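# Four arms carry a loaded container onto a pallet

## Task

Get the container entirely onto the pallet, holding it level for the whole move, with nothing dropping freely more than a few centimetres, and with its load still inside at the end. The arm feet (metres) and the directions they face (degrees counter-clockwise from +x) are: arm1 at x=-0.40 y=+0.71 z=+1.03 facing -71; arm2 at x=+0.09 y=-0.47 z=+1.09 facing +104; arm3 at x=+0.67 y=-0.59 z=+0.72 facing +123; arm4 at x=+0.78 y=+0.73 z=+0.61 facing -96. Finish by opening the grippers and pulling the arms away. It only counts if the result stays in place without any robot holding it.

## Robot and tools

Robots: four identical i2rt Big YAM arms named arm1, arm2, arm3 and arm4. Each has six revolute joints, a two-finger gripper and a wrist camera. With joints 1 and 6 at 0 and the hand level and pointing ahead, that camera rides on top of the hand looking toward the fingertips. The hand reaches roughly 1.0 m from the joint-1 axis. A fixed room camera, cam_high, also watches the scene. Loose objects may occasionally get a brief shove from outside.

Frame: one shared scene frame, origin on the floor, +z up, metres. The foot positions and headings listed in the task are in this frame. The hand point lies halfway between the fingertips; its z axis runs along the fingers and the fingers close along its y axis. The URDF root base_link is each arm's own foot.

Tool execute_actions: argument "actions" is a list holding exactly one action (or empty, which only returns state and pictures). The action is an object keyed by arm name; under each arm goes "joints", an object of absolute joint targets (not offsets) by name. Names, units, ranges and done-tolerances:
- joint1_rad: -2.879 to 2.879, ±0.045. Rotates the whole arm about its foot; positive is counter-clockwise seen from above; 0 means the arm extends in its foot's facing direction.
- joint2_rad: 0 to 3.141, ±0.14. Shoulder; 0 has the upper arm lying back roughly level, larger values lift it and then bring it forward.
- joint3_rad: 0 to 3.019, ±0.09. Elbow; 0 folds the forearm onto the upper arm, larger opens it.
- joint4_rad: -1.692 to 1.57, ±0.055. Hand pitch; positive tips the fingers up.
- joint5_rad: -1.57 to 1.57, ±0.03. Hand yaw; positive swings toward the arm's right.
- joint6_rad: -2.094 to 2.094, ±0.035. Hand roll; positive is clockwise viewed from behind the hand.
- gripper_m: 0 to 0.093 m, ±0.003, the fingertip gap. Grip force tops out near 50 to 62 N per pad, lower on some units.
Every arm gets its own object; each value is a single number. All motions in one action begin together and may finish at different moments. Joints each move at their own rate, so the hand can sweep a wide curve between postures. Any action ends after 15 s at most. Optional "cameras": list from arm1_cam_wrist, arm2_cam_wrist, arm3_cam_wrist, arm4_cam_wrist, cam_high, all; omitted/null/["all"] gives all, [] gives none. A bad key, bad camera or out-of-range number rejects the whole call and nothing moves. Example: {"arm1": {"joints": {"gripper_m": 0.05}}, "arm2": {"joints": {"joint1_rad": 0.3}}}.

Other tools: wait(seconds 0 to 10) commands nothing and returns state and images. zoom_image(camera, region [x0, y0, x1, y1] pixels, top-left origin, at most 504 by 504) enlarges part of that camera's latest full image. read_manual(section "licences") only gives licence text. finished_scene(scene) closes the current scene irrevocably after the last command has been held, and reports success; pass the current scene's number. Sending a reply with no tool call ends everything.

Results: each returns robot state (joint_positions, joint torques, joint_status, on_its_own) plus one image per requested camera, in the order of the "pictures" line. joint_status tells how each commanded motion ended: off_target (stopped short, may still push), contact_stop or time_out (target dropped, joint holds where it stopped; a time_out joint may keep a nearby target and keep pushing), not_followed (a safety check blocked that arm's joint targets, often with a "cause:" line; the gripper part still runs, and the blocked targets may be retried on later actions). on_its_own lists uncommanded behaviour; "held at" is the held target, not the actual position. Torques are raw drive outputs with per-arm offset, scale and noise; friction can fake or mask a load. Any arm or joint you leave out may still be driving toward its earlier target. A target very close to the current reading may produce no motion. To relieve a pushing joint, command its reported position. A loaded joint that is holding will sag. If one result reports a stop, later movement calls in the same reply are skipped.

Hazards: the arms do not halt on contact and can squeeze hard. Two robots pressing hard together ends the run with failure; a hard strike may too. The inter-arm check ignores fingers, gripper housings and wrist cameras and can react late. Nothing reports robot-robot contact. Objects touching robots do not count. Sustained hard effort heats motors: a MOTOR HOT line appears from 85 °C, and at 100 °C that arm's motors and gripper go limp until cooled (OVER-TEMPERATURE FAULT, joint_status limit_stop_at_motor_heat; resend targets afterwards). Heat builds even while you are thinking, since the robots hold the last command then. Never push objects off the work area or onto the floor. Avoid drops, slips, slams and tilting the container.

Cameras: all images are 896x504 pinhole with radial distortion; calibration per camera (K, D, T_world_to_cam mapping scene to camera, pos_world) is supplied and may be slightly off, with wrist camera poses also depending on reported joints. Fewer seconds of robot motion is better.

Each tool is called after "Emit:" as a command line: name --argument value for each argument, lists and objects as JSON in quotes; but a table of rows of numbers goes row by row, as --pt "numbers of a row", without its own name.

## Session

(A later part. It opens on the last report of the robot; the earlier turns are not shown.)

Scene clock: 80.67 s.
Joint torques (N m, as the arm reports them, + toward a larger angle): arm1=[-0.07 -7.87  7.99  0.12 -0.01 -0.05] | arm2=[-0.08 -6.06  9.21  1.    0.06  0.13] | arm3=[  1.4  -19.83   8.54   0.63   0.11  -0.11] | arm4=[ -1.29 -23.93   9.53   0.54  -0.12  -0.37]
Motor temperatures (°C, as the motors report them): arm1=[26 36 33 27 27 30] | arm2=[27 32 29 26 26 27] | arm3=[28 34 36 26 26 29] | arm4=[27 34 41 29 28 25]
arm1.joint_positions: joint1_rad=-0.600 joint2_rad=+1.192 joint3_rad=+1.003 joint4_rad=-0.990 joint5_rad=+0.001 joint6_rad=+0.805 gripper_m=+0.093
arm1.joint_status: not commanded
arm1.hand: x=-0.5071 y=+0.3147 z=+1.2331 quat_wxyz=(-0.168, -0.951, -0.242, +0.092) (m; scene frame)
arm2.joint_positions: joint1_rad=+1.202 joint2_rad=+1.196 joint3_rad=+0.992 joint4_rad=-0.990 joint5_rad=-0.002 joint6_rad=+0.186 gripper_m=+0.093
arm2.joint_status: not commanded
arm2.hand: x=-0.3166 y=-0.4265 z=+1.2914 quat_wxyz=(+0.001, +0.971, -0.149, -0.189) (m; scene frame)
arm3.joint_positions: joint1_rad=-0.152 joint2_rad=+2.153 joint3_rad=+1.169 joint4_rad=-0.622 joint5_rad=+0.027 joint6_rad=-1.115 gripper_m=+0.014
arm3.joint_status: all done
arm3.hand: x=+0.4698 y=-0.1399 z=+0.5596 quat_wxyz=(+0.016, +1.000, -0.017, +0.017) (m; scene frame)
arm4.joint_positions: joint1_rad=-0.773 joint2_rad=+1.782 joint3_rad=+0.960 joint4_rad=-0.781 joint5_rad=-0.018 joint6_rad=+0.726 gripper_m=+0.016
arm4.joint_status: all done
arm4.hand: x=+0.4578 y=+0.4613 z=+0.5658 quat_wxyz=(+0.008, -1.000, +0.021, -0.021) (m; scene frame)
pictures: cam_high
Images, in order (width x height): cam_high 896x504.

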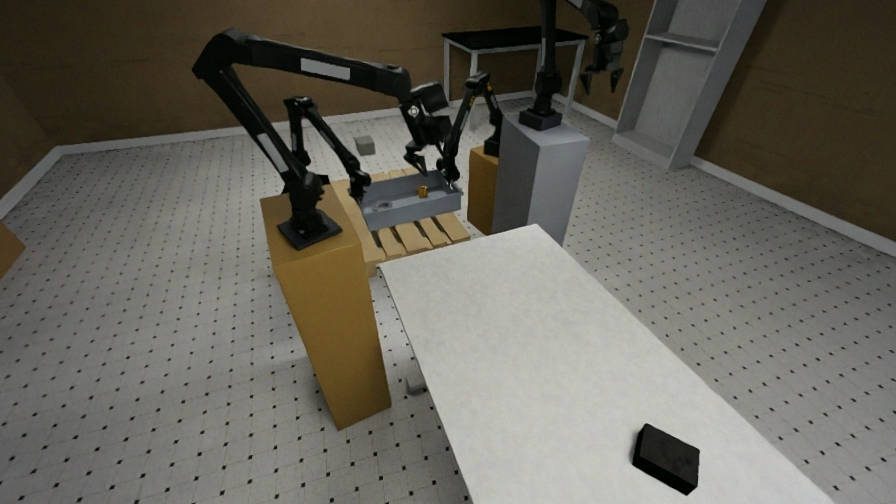

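Emit:
execute_actions --actions '[{"arm3":{"joints":{"joint1_rad":-0.292,"joint2_rad":2.215,"joint3_rad":1.134,"joint4_rad":-0.41,"joint6_rad":-1.275}},"arm4":{"joints":{"joint1_rad":-0.643,"joint2_rad":1.81,"joint3_rad":0.835,"joint4_rad":-0.525,"joint5_rad":-0.025,"joint6_rad":0.83}}}]' --cameras '[]'

Emit:
execute_actions --actions '[{"arm3":{"joints":{"joint1_rad":-0.462,"joint2_rad":2.405,"joint3_rad":1.18,"joint4_rad":-0.245,"joint6_rad":-1.445}},"arm4":{"joints":{"joint1_rad":-0.462,"joint2_rad":2.01,"joint3_rad":0.71,"joint4_rad":-0.205,"joint5_rad":-0.028,"joint6_rad":1.01}}}]' --cameras '[]'

Emit:
execute_actions --actions '[{"arm3":{"joints":{"joint1_rad":-0.64,"joint2_rad":2.605,"joint3_rad":1.30,"joint4_rad":-0.162,"joint6_rad":-1.622}},"arm4":{"joints":{"joint1_rad":-0.228,"joint2_rad":2.265,"joint3_rad":0.685,"joint4_rad":0.085,"joint5_rad":-0.03,"joint6_rad":1.24}}}]' --cameras '["arm3_cam_wrist","arm4_cam_wrist","cam_high"]'

Scene clock: 82.07 s.
Joint torques (N m, as the arm reports them, + toward a larger angle): arm1=[-0.02 -7.79  7.98  0.11  0.   -0.05] | arm2=[-0.12 -6.02  9.21  0.98  0.05  0.14] | arm3=[  1.49 -19.91   6.13   0.73   0.14  -0.11] | arm4=[ -0.9  -20.08   7.45   0.79  -0.35  -0.27]
Motor temperatures (°C, as the motors report them): arm1=[26 35 33 27 27 30] | arm2=[27 31 29 26 26 27] | arm3=[28 34 36 26 26 29] | arm4=[27 34 41 29 28 25]
arm1.joint_positions: joint1_rad=-0.600 joint2_rad=+1.192 joint3_rad=+1.003 joint4_rad=-0.990 joint5_rad=+0.001 joint6_rad=+0.805 gripper_m=+0.093
arm1.joint_status: not commanded
arm1.hand: x=-0.5071 y=+0.3147 z=+1.2331 quat_wxyz=(-0.168, -0.951, -0.242, +0.092) (m; scene frame)
arm2.joint_positions: joint1_rad=+1.202 joint2_rad=+1.196 joint3_rad=+0.992 joint4_rad=-0.990 joint5_rad=-0.002 joint6_rad=+0.186 gripper_m=+0.093
arm2.joint_status: not commanded
arm2.hand: x=-0.3166 y=-0.4265 z=+1.2914 quat_wxyz=(+0.001, +0.971, -0.149, -0.189) (m; scene frame)
arm3.joint_positions: joint1_rad=-0.302 joint2_rad=+2.283 joint3_rad=+1.105 joint4_rad=-0.429 joint5_rad=+0.026 joint6_rad=-1.274 gripper_m=+0.014
arm3.joint_status: all done
arm3.hand: x=+0.5466 y=-0.1467 z=+0.4877 quat_wxyz=(+0.019, +1.000, -0.012, +0.014) (m; scene frame)
arm4.joint_positions: joint1_rad=-0.641 joint2_rad=+1.865 joint3_rad=+0.787 joint4_rad=-0.523 joint5_rad=-0.016 joint6_rad=+0.853 gripper_m=+0.016
arm4.joint_status: all done
arm4.hand: x=+0.5301 y=+0.4579 z=+0.4964 quat_wxyz=(+0.010, -1.000, +0.018, -0.018) (m; scene frame)
pictures: none
No camera images: the call's "cameras" was empty. Leave "cameras" out to get every camera's image.

Scene clock: 83.27 s.
Joint torques (N m, as the arm reports them, + toward a larger angle): arm1=[-0.05 -7.85  8.    0.12  0.   -0.04] | arm2=[-0.1  -6.04  9.22  0.99  0.05  0.14] | arm3=[  1.56 -20.37   6.06   0.8    0.35  -0.1 ] | arm4=[ -0.32 -19.88   3.44   1.37  -0.49  -0.25]
Motor temperatures (°C, as the motors report them): arm1=[26 35 33 27 27 30] | arm2=[27 31 30 26 26 27] | arm3=[28 34 36 26 26 29] | arm4=[27 34 40 29 28 25]
arm1.joint_positions: joint1_rad=-0.600 joint2_rad=+1.192 joint3_rad=+1.003 joint4_rad=-0.990 joint5_rad=+0.001 joint6_rad=+0.805 gripper_m=+0.093
arm1.joint_status: not commanded
arm1.hand: x=-0.5071 y=+0.3147 z=+1.2331 quat_wxyz=(-0.168, -0.951, -0.242, +0.092) (m; scene frame)
arm2.joint_positions: joint1_rad=+1.202 joint2_rad=+1.196 joint3_rad=+0.992 joint4_rad=-0.990 joint5_rad=-0.002 joint6_rad=+0.186 gripper_m=+0.093
arm2.joint_status: not commanded
arm2.hand: x=-0.3166 y=-0.4265 z=+1.2914 quat_wxyz=(+0.001, +0.971, -0.149, -0.189) (m; scene frame)
arm3.joint_positions: joint1_rad=-0.471 joint2_rad=+2.479 joint3_rad=+1.138 joint4_rad=-0.264 joint5_rad=+0.022 joint6_rad=-1.445 gripper_m=+0.014
arm3.joint_status: all done
arm3.hand: x=+0.6237 y=-0.1522 z=+0.4051 quat_wxyz=(+0.022, +1.000, -0.011, +0.010) (m; scene frame)
arm4.joint_positions: joint1_rad=-0.462 joint2_rad=+2.067 joint3_rad=+0.684 joint4_rad=-0.218 joint5_rad=-0.016 joint6_rad=+1.031 gripper_m=+0.016
arm4.joint_status: all done
arm4.hand: x=+0.6069 y=+0.4553 z=+0.4160 quat_wxyz=(+0.013, -1.000, +0.018, -0.017) (m; scene frame)
pictures: none
No camera images: the call's "cameras" was empty. Leave "cameras" out to get every camera's image.

Scene clock: 84.47 s.
Joint torques (N m, as the arm reports them, + toward a larger angle): arm1=[-0.04 -7.85  7.99  0.12  0.   -0.04] | arm2=[-0.12 -6.05  9.22  1.    0.05  0.14] | arm3=[  1.53 -20.84   5.17   0.7    0.24  -0.03] | arm4=[ -0.69 -19.36   1.01   1.95  -0.56  -0.25]
Motor temperatures (°C, as the motors report them): arm1=[26 35 34 27 27 30] | arm2=[27 31 30 26 26 27] | arm3=[28 34 35 26 26 29] | arm4=[27 33 39 29 28 25]
arm1.joint_positions: joint1_rad=-0.600 joint2_rad=+1.192 joint3_rad=+1.003 joint4_rad=-0.990 joint5_rad=+0.001 joint6_rad=+0.805 gripper_m=+0.093
arm1.joint_status: not commanded
arm1.hand: x=-0.5071 y=+0.3147 z=+1.2331 quat_wxyz=(-0.168, -0.951, -0.242, +0.092) (m; scene frame)
arm2.joint_positions: joint1_rad=+1.202 joint2_rad=+1.196 joint3_rad=+0.992 joint4_rad=-0.990 joint5_rad=-0.002 joint6_rad=+0.186 gripper_m=+0.093
arm2.joint_status: not commanded
arm2.hand: x=-0.3166 y=-0.4265 z=+1.2914 quat_wxyz=(+0.001, +0.971, -0.149, -0.189) (m; scene frame)
arm3.joint_positions: joint1_rad=-0.654 joint2_rad=+2.677 joint3_rad=+1.259 joint4_rad=-0.183 joint5_rad=+0.025 joint6_rad=-1.628 gripper_m=+0.014
arm3.joint_status: all done
arm3.hand: x=+0.7043 y=-0.1518 z=+0.3286 quat_wxyz=(+0.022, +1.000, -0.012, +0.008) (m; scene frame)
arm4.joint_positions: joint1_rad=-0.227 joint2_rad=+2.319 joint3_rad=+0.665 joint4_rad=+0.056 joint5_rad=-0.015 joint6_rad=+1.265 gripper_m=+0.016
arm4.joint_status: all done
arm4.hand: x=+0.6876 y=+0.4560 z=+0.3415 quat_wxyz=(+0.015, -1.000, +0.017, -0.014) (m; scene frame)
pictures: arm3_cam_wrist, arm4_cam_wrist, cam_high
camera_calibration (this result's frames):
arm3_cam_wrist: T_world_to_cam=[[0.0427984, 0.998374, -0.0376414, 0.136508], [0.789708, -0.0107268, 0.61339, -0.755919], [0.611989, -0.0559778, -0.788883, -0.0549522], [0, 0, 0, 1]] pos_world=[0.624742, -0.147471, 0.42546]
arm4_cam_wrist: T_world_to_cam=[[0.0229, 0.998596, 0.0477575, -0.491598], [0.798362, -0.0470192, 0.600339, -0.726827], [0.601742, 0.0243801, -0.798318, -0.0316975], [0, 0, 0, 1]] pos_world=[0.610603, 0.457506, 0.434516]
Images, in order (width x height): arm3_cam_wrist 896x504, arm4_cam_wrist 896x504, cam_high 896x504.

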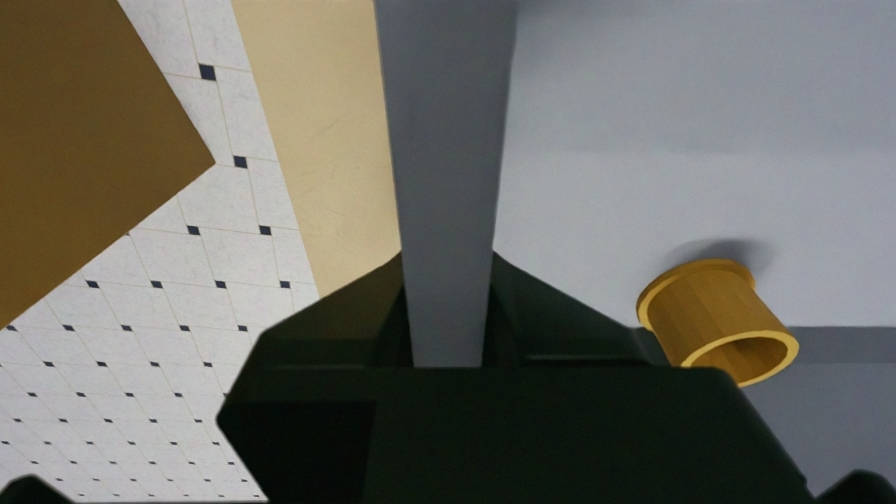

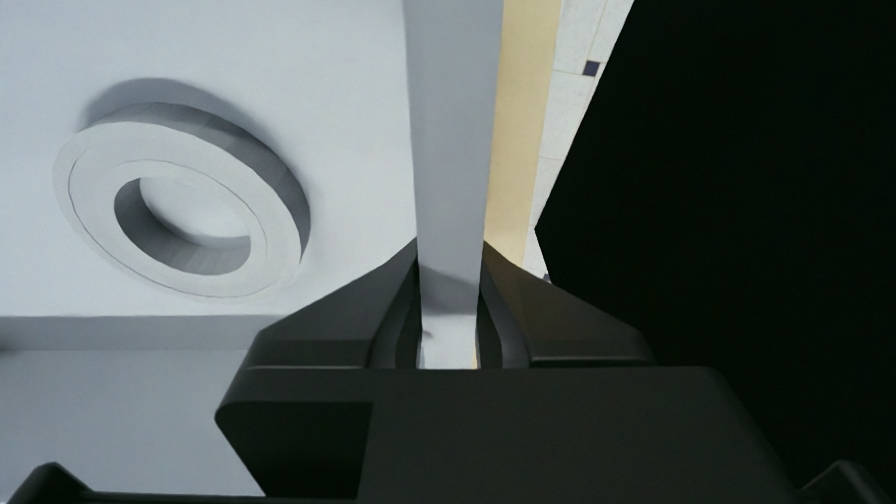

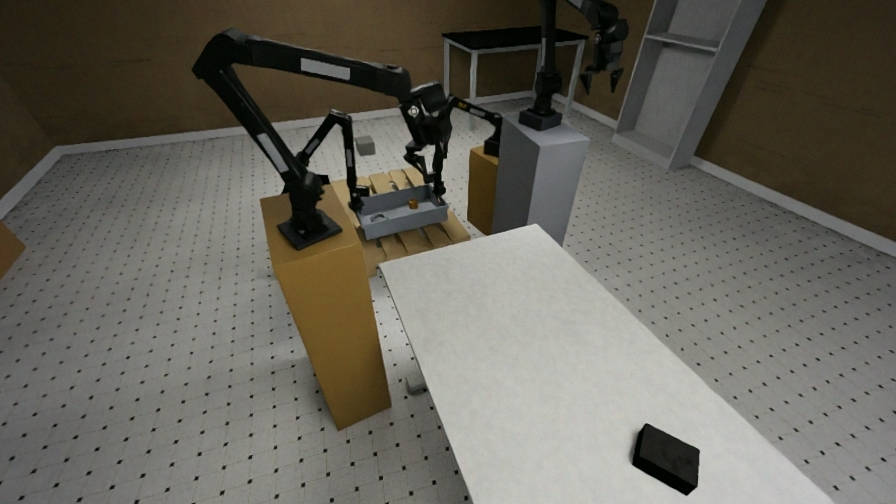

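Emit:
execute_actions --actions '[{"arm3":{"joints":{"joint2_rad":2.79,"joint3_rad":1.435,"joint4_rad":-0.11}},"arm4":{"joints":{"joint1_rad":-0.21,"joint2_rad":2.495,"joint3_rad":0.82,"joint4_rad":0.2,"joint6_rad":1.26}}}]' --cameras '[]'

Emit:
execute_actions --actions '[{"arm3":{"joints":{"joint2_rad":2.873,"joint3_rad":1.40,"joint4_rad":-0.015}},"arm4":{"joints":{"joint1_rad":-0.187,"joint2_rad":2.556,"joint3_rad":0.90,"joint4_rad":0.2,"joint6_rad":1.285}}}]' --cameras '["arm3_cam_wrist","arm4_cam_wrist"]'

Scene clock: 85.87 s.
Joint torques (N m, as the arm reports them, + toward a larger angle): arm1=[-0.04 -7.84  7.98  0.12  0.   -0.05] | arm2=[-0.05 -6.03  9.2   0.99  0.05  0.13] | arm3=[  0.86 -21.33   4.87   0.87   0.34  -0.05] | arm4=[  0.89 -21.75  -0.3    2.2   -0.58  -0.06]
Motor temperatures (°C, as the motors report them): arm1=[26 35 34 27 27 30] | arm2=[27 31 30 26 26 27] | arm3=[28 34 35 26 26 29] | arm4=[27 33 39 29 28 25]
arm1.joint_positions: joint1_rad=-0.600 joint2_rad=+1.192 joint3_rad=+1.003 joint4_rad=-0.990 joint5_rad=+0.001 joint6_rad=+0.805 gripper_m=+0.093
arm1.joint_status: not commanded
arm1.hand: x=-0.5071 y=+0.3147 z=+1.2331 quat_wxyz=(-0.168, -0.951, -0.242, +0.092) (m; scene frame)
arm2.joint_positions: joint1_rad=+1.202 joint2_rad=+1.196 joint3_rad=+0.992 joint4_rad=-0.990 joint5_rad=-0.002 joint6_rad=+0.186 gripper_m=+0.093
arm2.joint_status: not commanded
arm2.hand: x=-0.3166 y=-0.4265 z=+1.2914 quat_wxyz=(+0.001, +0.971, -0.149, -0.189) (m; scene frame)
arm3.joint_positions: joint1_rad=-0.651 joint2_rad=+2.868 joint3_rad=+1.391 joint4_rad=-0.138 joint5_rad=+0.023 joint6_rad=-1.627 gripper_m=+0.014
arm3.joint_status: all done
arm3.hand: x=+0.7013 y=-0.1642 z=+0.2541 quat_wxyz=(+0.029, +1.000, -0.011, +0.007) (m; scene frame)
arm4.joint_positions: joint1_rad=-0.227 joint2_rad=+2.558 joint3_rad=+0.807 joint4_rad=+0.167 joint5_rad=-0.014 joint6_rad=+1.265 gripper_m=+0.016
arm4.joint_status: all done
arm4.hand: x=+0.6837 y=+0.4449 z=+0.2668 quat_wxyz=(+0.009, -1.000, +0.018, -0.012) (m; scene frame)
pictures: none
No camera images: the call's "cameras" was empty. Leave "cameras" out to get every camera's image.

Scene clock: 86.70 s.
Joint torques (N m, as the arm reports them, + toward a larger angle): arm1=[-0.07 -7.87  7.99  0.12  0.   -0.05] | arm2=[-0.08 -6.03  9.22  1.    0.05  0.14] | arm3=[  1.79 -19.06   2.31   1.39  -0.75  -0.06] | arm4=[  1.52 -19.25   1.47   2.21  -0.36   0.03]
Motor temperatures (°C, as the motors report them): arm1=[26 35 34 27 27 30] | arm2=[27 31 30 26 26 27] | arm3=[28 34 35 26 26 29] | arm4=[27 33 39 29 28 25]
arm1.joint_positions: joint1_rad=-0.600 joint2_rad=+1.192 joint3_rad=+1.003 joint4_rad=-0.990 joint5_rad=+0.001 joint6_rad=+0.805 gripper_m=+0.093
arm1.joint_status: not commanded
arm1.hand: x=-0.5071 y=+0.3147 z=+1.2331 quat_wxyz=(-0.168, -0.951, -0.242, +0.092) (m; scene frame)
arm2.joint_positions: joint1_rad=+1.202 joint2_rad=+1.196 joint3_rad=+0.992 joint4_rad=-0.990 joint5_rad=-0.002 joint6_rad=+0.186 gripper_m=+0.093
arm2.joint_status: not commanded
arm2.hand: x=-0.3166 y=-0.4265 z=+1.2914 quat_wxyz=(+0.001, +0.971, -0.149, -0.189) (m; scene frame)
arm3.joint_positions: joint1_rad=-0.651 joint2_rad=+2.924 joint3_rad=+1.378 joint4_rad=-0.050 joint5_rad=+0.044 joint6_rad=-1.626 gripper_m=+0.014
arm3.joint_status: all done
arm3.hand: x=+0.7029 y=-0.1852 z=+0.2311 quat_wxyz=(+0.020, +1.000, -0.010, +0.018) (m; scene frame)
arm4.joint_positions: joint1_rad=-0.209 joint2_rad=+2.592 joint3_rad=+0.865 joint4_rad=+0.167 joint5_rad=-0.020 joint6_rad=+1.282 gripper_m=+0.016
arm4.joint_status: all done
arm4.hand: x=+0.6831 y=+0.4233 z=+0.2531 quat_wxyz=(-0.004, -1.000, +0.017, -0.010) (m; scene frame)
pictures: arm3_cam_wrist, arm4_cam_wrist
camera_calibration (this result's frames):
arm3_cam_wrist: T_world_to_cam=[[0.0408474, 0.99861, -0.0333156, 0.166641], [0.777918, -0.0108598, 0.628272, -0.690558], [0.627037, -0.0515801, -0.77728, -0.145325], [0, 0, 0, 1]] pos_world=[0.621515, -0.181405, 0.326453]
arm4_cam_wrist: T_world_to_cam=[[0.0225439, 0.999703, 0.00927339, -0.445127], [0.803455, -0.0236368, 0.594897, -0.683693], [0.594939, -0.00596055, -0.803749, -0.0798738], [0, 0, 0, 1]] pos_world=[0.606871, 0.428359, 0.346656]
Images, in order (width x height): arm3_cam_wrist 896x504, arm4_cam_wrist 896x504.

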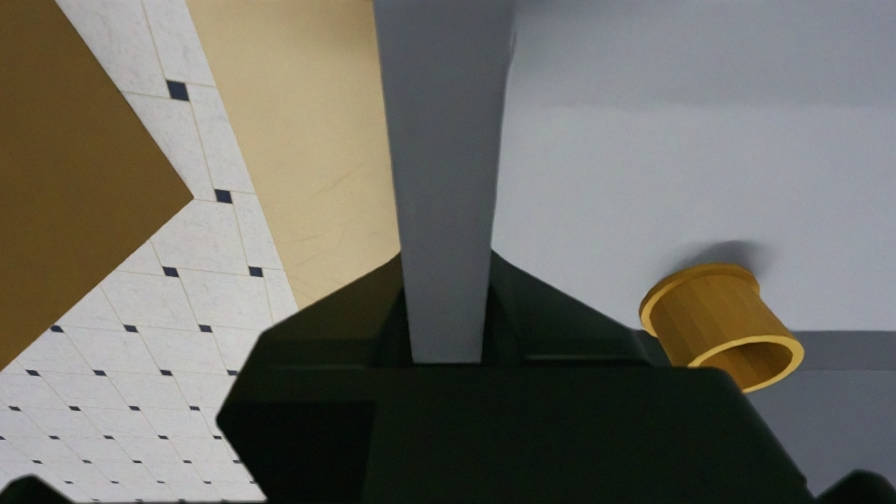

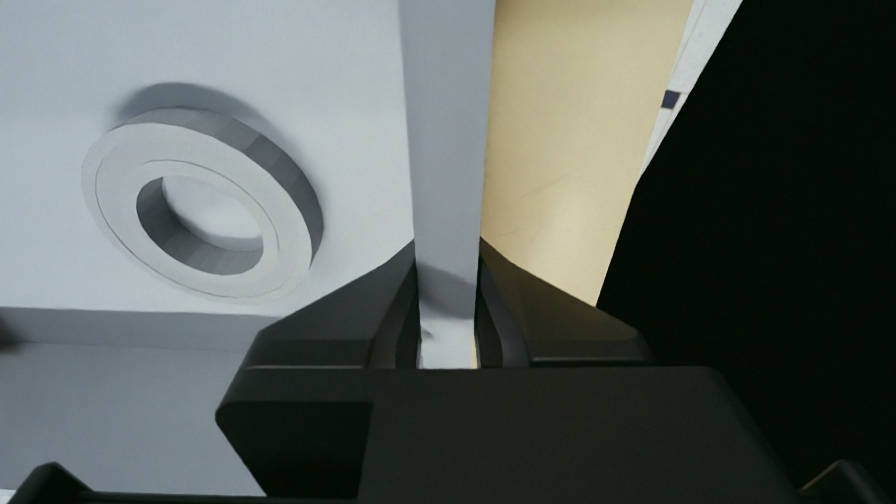

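Emit:
execute_actions --actions '[{"arm3":{"joints":{"joint2_rad":2.92,"joint3_rad":1.44}},"arm4":{"joints":{"joint2_rad":2.64,"joint3_rad":0.945,"joint4_rad":0.22}}}]' --cameras '["cam_high"]'

Scene clock: 87.53 s.
Joint torques (N m, as the arm reports them, + toward a larger angle): arm1=[-0.04 -7.88  7.99  0.12  0.   -0.04] | arm2=[-0.13 -6.1   9.23  0.98  0.05  0.14] | arm3=[  1.23 -16.84   3.89   1.43  -0.73  -0.04] | arm4=[  0.9  -13.75   3.29   3.06  -0.66   0.01]
Motor temperatures (°C, as the motors report them): arm1=[26 35 34 27 27 30] | arm2=[27 31 30 26 26 27] | arm3=[28 34 35 26 26 29] | arm4=[27 33 38 29 28 25]
arm1.joint_positions: joint1_rad=-0.600 joint2_rad=+1.192 joint3_rad=+1.003 joint4_rad=-0.990 joint5_rad=+0.001 joint6_rad=+0.805 gripper_m=+0.093
arm1.joint_status: not commanded
arm1.hand: x=-0.5071 y=+0.3147 z=+1.2331 quat_wxyz=(-0.168, -0.951, -0.242, +0.092) (m; scene frame)
arm2.joint_positions: joint1_rad=+1.202 joint2_rad=+1.196 joint3_rad=+0.992 joint4_rad=-0.990 joint5_rad=-0.002 joint6_rad=+0.186 gripper_m=+0.093
arm2.joint_status: not commanded
arm2.hand: x=-0.3166 y=-0.4265 z=+1.2914 quat_wxyz=(+0.001, +0.971, -0.149, -0.189) (m; scene frame)
arm3.joint_positions: joint1_rad=-0.650 joint2_rad=+2.950 joint3_rad=+1.398 joint4_rad=-0.049 joint5_rad=+0.044 joint6_rad=-1.627 gripper_m=+0.014
arm3.joint_status: all done
arm3.hand: x=+0.7023 y=-0.1881 z=+0.2213 quat_wxyz=(+0.022, +1.000, -0.009, +0.018) (m; scene frame)
arm4.joint_positions: joint1_rad=-0.209 joint2_rad=+2.617 joint3_rad=+0.887 joint4_rad=+0.168 joint5_rad=-0.013 joint6_rad=+1.282 gripper_m=+0.016
arm4.joint_status: all done
arm4.hand: x=+0.6815 y=+0.4223 z=+0.2441 quat_wxyz=(-0.002, -1.000, +0.017, -0.007) (m; scene frame)
pictures: cam_high
Images, in order (width x height): cam_high 896x504.

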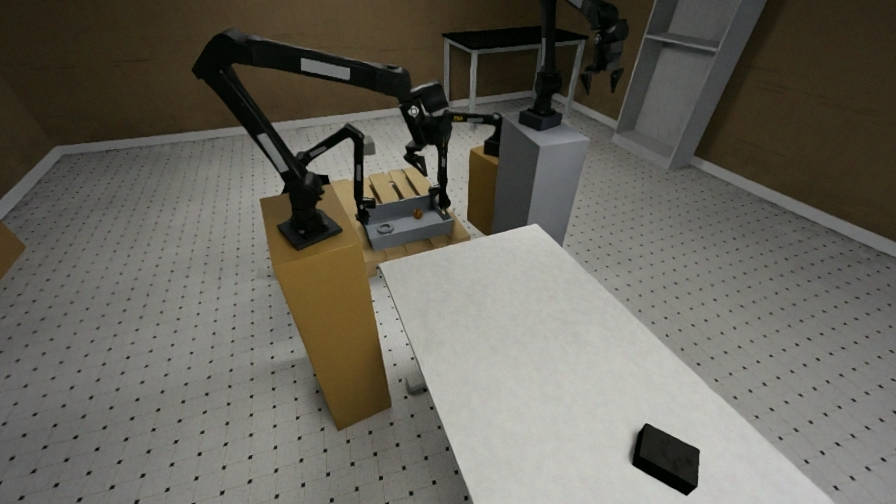

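Emit:
execute_actions --actions '[{"arm3":{"joints":{"joint2_rad":2.965,"joint3_rad":1.40,"joint4_rad":-0.04}},"arm4":{"joints":{"joint2_rad":2.63,"joint3_rad":0.885,"joint4_rad":0.175,"joint1_rad":-0.205}}}]' --cameras '[]'

Emit:
execute_actions --actions '[{"arm3":{"joints":{"gripper_m":0.093}},"arm4":{"joints":{"gripper_m":0.093}}}]' --cameras '["arm3_cam_wrist","arm4_cam_wrist"]'

Scene clock: 88.23 s.
Joint torques (N m, as the arm reports them, + toward a larger angle): arm1=[-0.07 -7.85  7.98  0.11 -0.01 -0.04] | arm2=[-0.07 -6.    9.2   0.99  0.05  0.14] | arm3=[  0.99 -13.9    0.51   0.32  -0.71  -0.07] | arm4=[ -0.17 -15.12  -0.94   1.14  -0.68   0.03]
Motor temperatures (°C, as the motors report them): arm1=[26 35 34 27 27 30] | arm2=[27 31 30 26 26 27] | arm3=[28 34 35 26 26 29] | arm4=[27 33 38 29 28 25]
arm1.joint_positions: joint1_rad=-0.600 joint2_rad=+1.192 joint3_rad=+1.003 joint4_rad=-0.990 joint5_rad=+0.001 joint6_rad=+0.805 gripper_m=+0.093
arm1.joint_status: not commanded
arm1.hand: x=-0.5071 y=+0.3147 z=+1.2331 quat_wxyz=(-0.168, -0.951, -0.242, +0.092) (m; scene frame)
arm2.joint_positions: joint1_rad=+1.202 joint2_rad=+1.196 joint3_rad=+0.992 joint4_rad=-0.990 joint5_rad=-0.002 joint6_rad=+0.186 gripper_m=+0.093
arm2.joint_status: not commanded
arm2.hand: x=-0.3166 y=-0.4265 z=+1.2914 quat_wxyz=(+0.001, +0.971, -0.149, -0.189) (m; scene frame)
arm3.joint_positions: joint1_rad=-0.650 joint2_rad=+2.950 joint3_rad=+1.397 joint4_rad=-0.049 joint5_rad=+0.044 joint6_rad=-1.627 gripper_m=+0.014
arm3.joint_status: all done
arm3.hand: x=+0.7022 y=-0.1891 z=+0.2213 quat_wxyz=(+0.023, +1.000, -0.009, +0.018) (m; scene frame)
arm4.joint_positions: joint1_rad=-0.209 joint2_rad=+2.617 joint3_rad=+0.884 joint4_rad=+0.168 joint5_rad=-0.013 joint6_rad=+1.282 gripper_m=+0.016
arm4.joint_status: all done
arm4.hand: x=+0.6822 y=+0.4242 z=+0.2443 quat_wxyz=(+0.000, -1.000, +0.017, -0.008) (m; scene frame)
pictures: none
No camera images: the call's "cameras" was empty. Leave "cameras" out to get every camera's image.

Scene clock: 88.93 s.
Joint torques (N m, as the arm reports them, + toward a larger angle): arm1=[-0.04 -7.81  7.98  0.12 -0.01 -0.04] | arm2=[-0.1  -5.97  9.23  0.99  0.05  0.14] | arm3=[  1.52 -14.1    0.72   0.32  -0.21  -0.05] | arm4=[ -0.25 -14.86  -1.     1.09  -0.16   0.03]
Motor temperatures (°C, as the motors report them): arm1=[26 34 34 27 27 30] | arm2=[27 31 31 26 26 27] | arm3=[28 34 34 26 26 29] | arm4=[27 33 38 29 28 25]
arm1.joint_positions: joint1_rad=-0.600 joint2_rad=+1.192 joint3_rad=+1.003 joint4_rad=-0.990 joint5_rad=+0.001 joint6_rad=+0.805 gripper_m=+0.093
arm1.joint_status: not commanded
arm1.hand: x=-0.5071 y=+0.3147 z=+1.2331 quat_wxyz=(-0.168, -0.951, -0.242, +0.092) (m; scene frame)
arm2.joint_positions: joint1_rad=+1.202 joint2_rad=+1.196 joint3_rad=+0.992 joint4_rad=-0.990 joint5_rad=-0.002 joint6_rad=+0.186 gripper_m=+0.093
arm2.joint_status: not commanded
arm2.hand: x=-0.3166 y=-0.4265 z=+1.2914 quat_wxyz=(+0.001, +0.971, -0.149, -0.189) (m; scene frame)
arm3.joint_positions: joint1_rad=-0.649 joint2_rad=+2.950 joint3_rad=+1.398 joint4_rad=-0.049 joint5_rad=+0.033 joint6_rad=-1.627 gripper_m=+0.093
arm3.joint_status: all done
arm3.hand: x=+0.7002 y=-0.1879 z=+0.2212 quat_wxyz=(+0.022, +1.000, -0.009, +0.013) (m; scene frame)
arm4.joint_positions: joint1_rad=-0.209 joint2_rad=+2.617 joint3_rad=+0.884 joint4_rad=+0.168 joint5_rad=-0.026 joint6_rad=+1.282 gripper_m=+0.093
arm4.joint_status: all done
arm4.hand: x=+0.6843 y=+0.4236 z=+0.2442 quat_wxyz=(-0.002, -1.000, +0.017, -0.014) (m; scene frame)
pictures: arm3_cam_wrist, arm4_cam_wrist
camera_calibration (this result's frames):
arm3_cam_wrist: T_world_to_cam=[[0.0381925, 0.998579, -0.0371567, 0.171841], [0.784583, -0.0069385, 0.619984, -0.684419], [0.618846, -0.0528313, -0.783734, -0.144539], [0, 0, 0, 1]] pos_world=[0.619868, -0.183982, 0.317434]
arm4_cam_wrist: T_world_to_cam=[[0.0224533, 0.999659, 0.0132976, -0.446274], [0.798836, -0.025937, 0.60099, -0.676725], [0.60113, -0.00287162, -0.799146, -0.0944303], [0, 0, 0, 1]] pos_world=[0.607378, 0.428299, 0.337176]
Images, in order (width x height): arm3_cam_wrist 896x504, arm4_cam_wrist 896x504.

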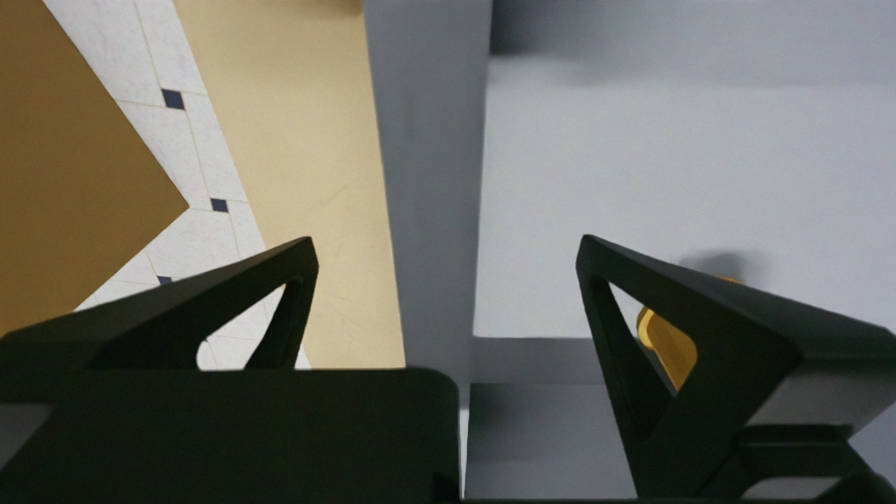

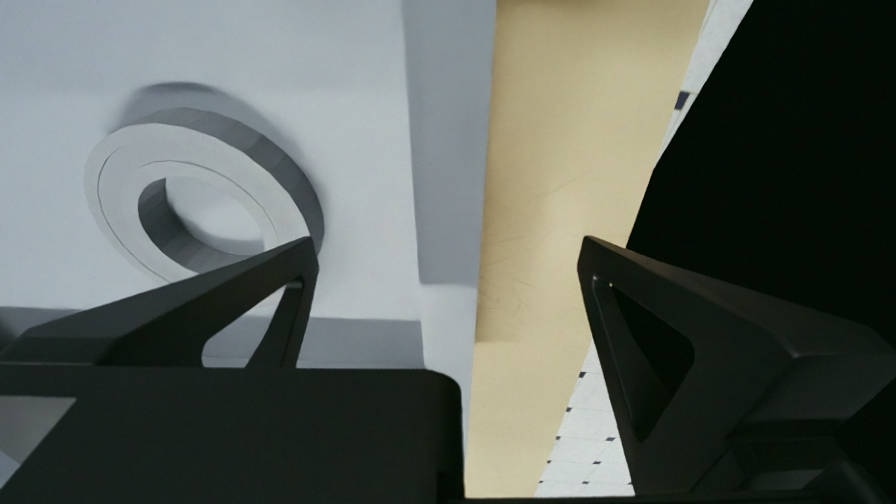

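Emit:
execute_actions --actions '[{"arm3":{"joints":{"joint2_rad":2.68,"joint3_rad":1.17,"joint4_rad":-0.066}},"arm4":{"joints":{"joint2_rad":2.36,"joint3_rad":0.72,"joint4_rad":0.06}}}]' --cameras '[]'

Emit:
execute_actions --actions '[{"arm3":{"joints":{"joint2_rad":1.3,"joint3_rad":0.75,"joint4_rad":-0.85}},"arm4":{"joints":{"joint2_rad":1.3,"joint3_rad":0.75,"joint4_rad":-0.85}}}]'

Scene clock: 90.30 s.
Joint torques (N m, as the arm reports them, + toward a larger angle): arm1=[-0.09 -7.86  8.    0.13 -0.01 -0.04] | arm2=[-0.06 -6.02  9.21  0.99  0.05  0.14] | arm3=[  0.9  -13.57   1.06  -0.16  -0.16  -0.01] | arm4=[  0.12 -14.15  -0.35   0.53   0.05   0.04]
Motor temperatures (°C, as the motors report them): arm1=[26 34 34 27 27 30] | arm2=[27 31 31 26 26 27] | arm3=[28 34 34 26 26 29] | arm4=[27 32 37 29 28 25]
arm1.joint_positions: joint1_rad=-0.600 joint2_rad=+1.192 joint3_rad=+1.003 joint4_rad=-0.990 joint5_rad=+0.001 joint6_rad=+0.805 gripper_m=+0.093
arm1.joint_status: not commanded
arm1.hand: x=-0.5071 y=+0.3147 z=+1.2331 quat_wxyz=(-0.168, -0.951, -0.242, +0.092) (m; scene frame)
arm2.joint_positions: joint1_rad=+1.202 joint2_rad=+1.196 joint3_rad=+0.992 joint4_rad=-0.990 joint5_rad=-0.002 joint6_rad=+0.186 gripper_m=+0.093
arm2.joint_status: not commanded
arm2.hand: x=-0.3166 y=-0.4265 z=+1.2914 quat_wxyz=(+0.001, +0.971, -0.149, -0.189) (m; scene frame)
arm3.joint_positions: joint1_rad=-0.649 joint2_rad=+2.662 joint3_rad=+1.172 joint4_rad=-0.054 joint5_rad=+0.033 joint6_rad=-1.627 gripper_m=+0.093
arm3.joint_status: all done
arm3.hand: x=+0.7023 y=-0.1668 z=+0.3310 quat_wxyz=(-0.006, +1.000, -0.010, +0.014) (m; scene frame)
arm4.joint_positions: joint1_rad=-0.209 joint2_rad=+2.356 joint3_rad=+0.723 joint4_rad=+0.066 joint5_rad=-0.029 joint6_rad=+1.283 gripper_m=+0.093
arm4.joint_status: all done
arm4.hand: x=+0.6871 y=+0.4308 z=+0.3291 quat_wxyz=(-0.002, -1.000, +0.017, -0.016) (m; scene frame)
pictures: none
No camera images: the call's "cameras" was empty. Leave "cameras" out to get every camera's image.

Scene clock: 92.03 s.
Joint torques (N m, as the arm reports them, + toward a larger angle): arm1=[-0.05 -7.82  7.97  0.1   0.   -0.04] | arm2=[-0.1  -6.03  9.22  0.99  0.05  0.13] | arm3=[ 0.86 -6.28  8.7  -0.29 -0.19 -0.02] | arm4=[ -0.22 -10.11   7.69   0.78   0.06  -0.01]
Motor temperatures (°C, as the motors report them): arm1=[26 34 34 27 27 30] | arm2=[27 31 31 26 26 27] | arm3=[28 33 34 26 26 29] | arm4=[27 32 37 29 28 25]
arm1.joint_positions: joint1_rad=-0.600 joint2_rad=+1.192 joint3_rad=+1.003 joint4_rad=-0.990 joint5_rad=+0.001 joint6_rad=+0.805 gripper_m=+0.093
arm1.joint_status: not commanded
arm1.hand: x=-0.5071 y=+0.3147 z=+1.2331 quat_wxyz=(-0.168, -0.951, -0.242, +0.092) (m; scene frame)
arm2.joint_positions: joint1_rad=+1.202 joint2_rad=+1.196 joint3_rad=+0.992 joint4_rad=-0.990 joint5_rad=-0.002 joint6_rad=+0.186 gripper_m=+0.093
arm2.joint_status: not commanded
arm2.hand: x=-0.3166 y=-0.4265 z=+1.2914 quat_wxyz=(+0.001, +0.971, -0.149, -0.189) (m; scene frame)
arm3.joint_positions: joint1_rad=-0.649 joint2_rad=+1.303 joint3_rad=+0.750 joint4_rad=-0.832 joint5_rad=+0.033 joint6_rad=-1.627 gripper_m=+0.093
arm3.joint_status: all done
arm3.hand: x=+0.6999 y=-0.2301 z=+0.7849 quat_wxyz=(-0.086, +0.996, -0.011, +0.020) (m; scene frame)
arm4.joint_positions: joint1_rad=-0.209 joint2_rad=+1.305 joint3_rad=+0.741 joint4_rad=-0.842 joint5_rad=-0.029 joint6_rad=+1.283 gripper_m=+0.093
arm4.joint_status: all done
arm4.hand: x=+0.6738 y=+0.3934 z=+0.6725 quat_wxyz=(-0.078, -0.997, +0.016, +0.008) (m; scene frame)
pictures: arm1_cam_wrist, arm2_cam_wrist, arm3_cam_wrist, arm4_cam_wrist, cam_high
camera_calibration (this result's frames):
arm1_cam_wrist: T_world_to_cam=[[-0.492618, 0.825999, -0.273959, -0.176949], [0.756436, 0.562071, 0.334486, -0.202865], [0.430269, -0.042458, -0.901701, 1.46625], [0, 0, 0, 1]] pos_world=[-0.564597, 0.322438, 1.3415]
arm2_cam_wrist: T_world_to_cam=[[0.288378, 0.955566, -0.0610819, 0.57638], [0.933157, -0.266172, 0.241602, -0.125969], [0.214608, -0.126672, -0.968451, 1.38638], [0, 0, 0, 1]] pos_world=[-0.346196, -0.408683, 1.40829]
arm3_cam_wrist: T_world_to_cam=[[0.0381564, 0.983351, 0.177665, 0.0627811], [0.774605, -0.141429, 0.616429, -1.05508], [0.631293, 0.114099, -0.767105, 0.311838], [0, 0, 0, 1]] pos_world=[0.618012, -0.246535, 0.878439]
arm4_cam_wrist: T_world_to_cam=[[0.0207353, 0.990114, -0.138725, -0.314413], [0.826408, 0.0611191, 0.559744, -0.951588], [0.562689, -0.12625, -0.816971, 0.340525], [0, 0, 0, 1]] pos_world=[0.60131, 0.412456, 0.767228]
Images, in order (width x height): arm1_cam_wrist 896x504, arm2_cam_wrist 896x504, arm3_cam_wrist 896x504, arm4_cam_wrist 896x504, cam_high 896x504.

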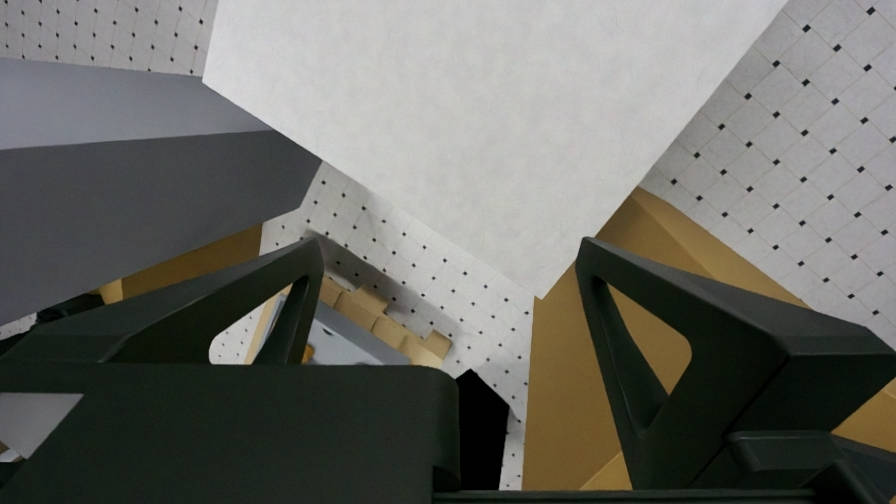

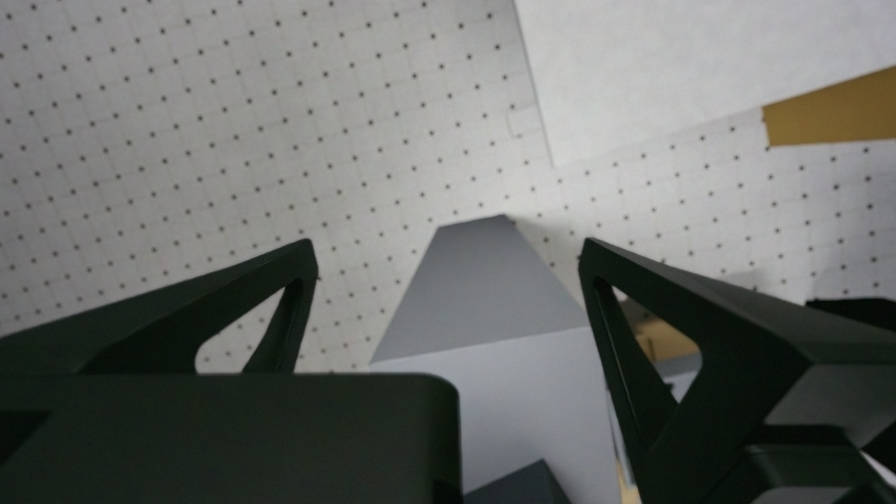

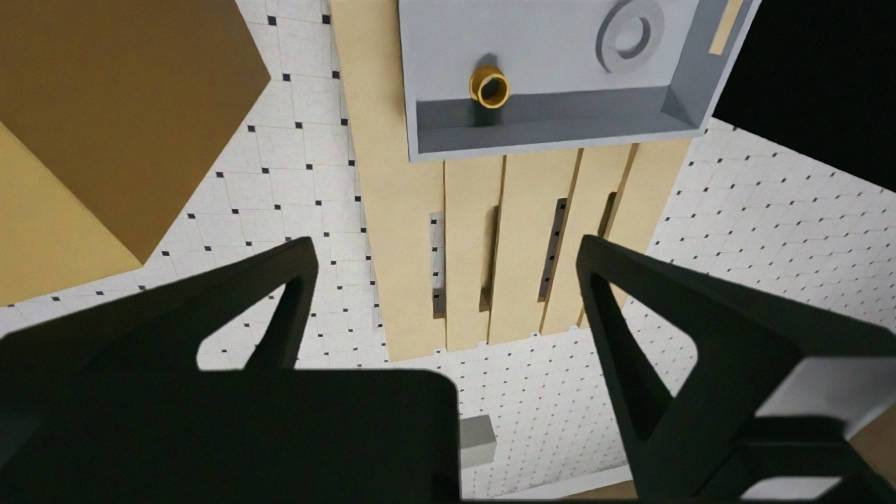

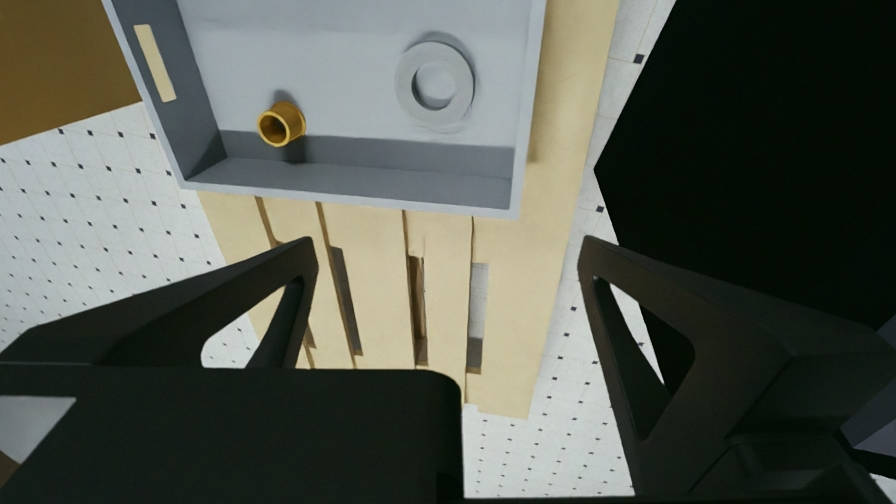

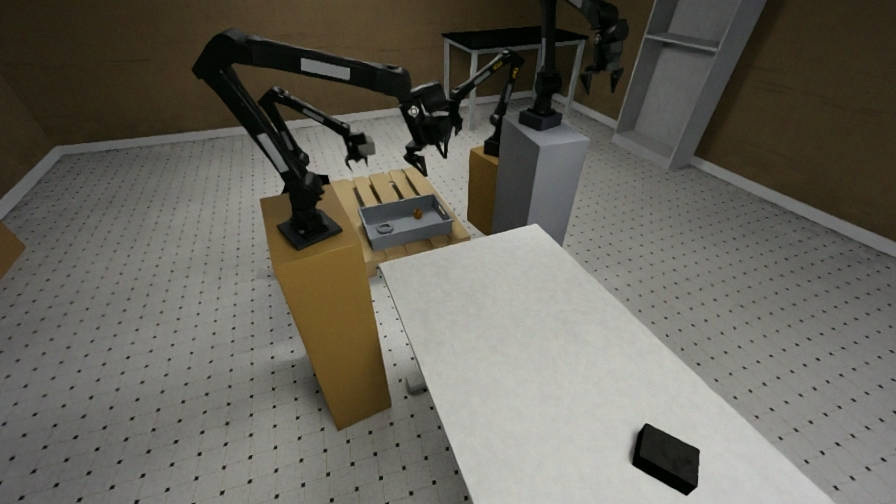

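Emit:
finished_scene --scene 2

The scene is finished: the task was done.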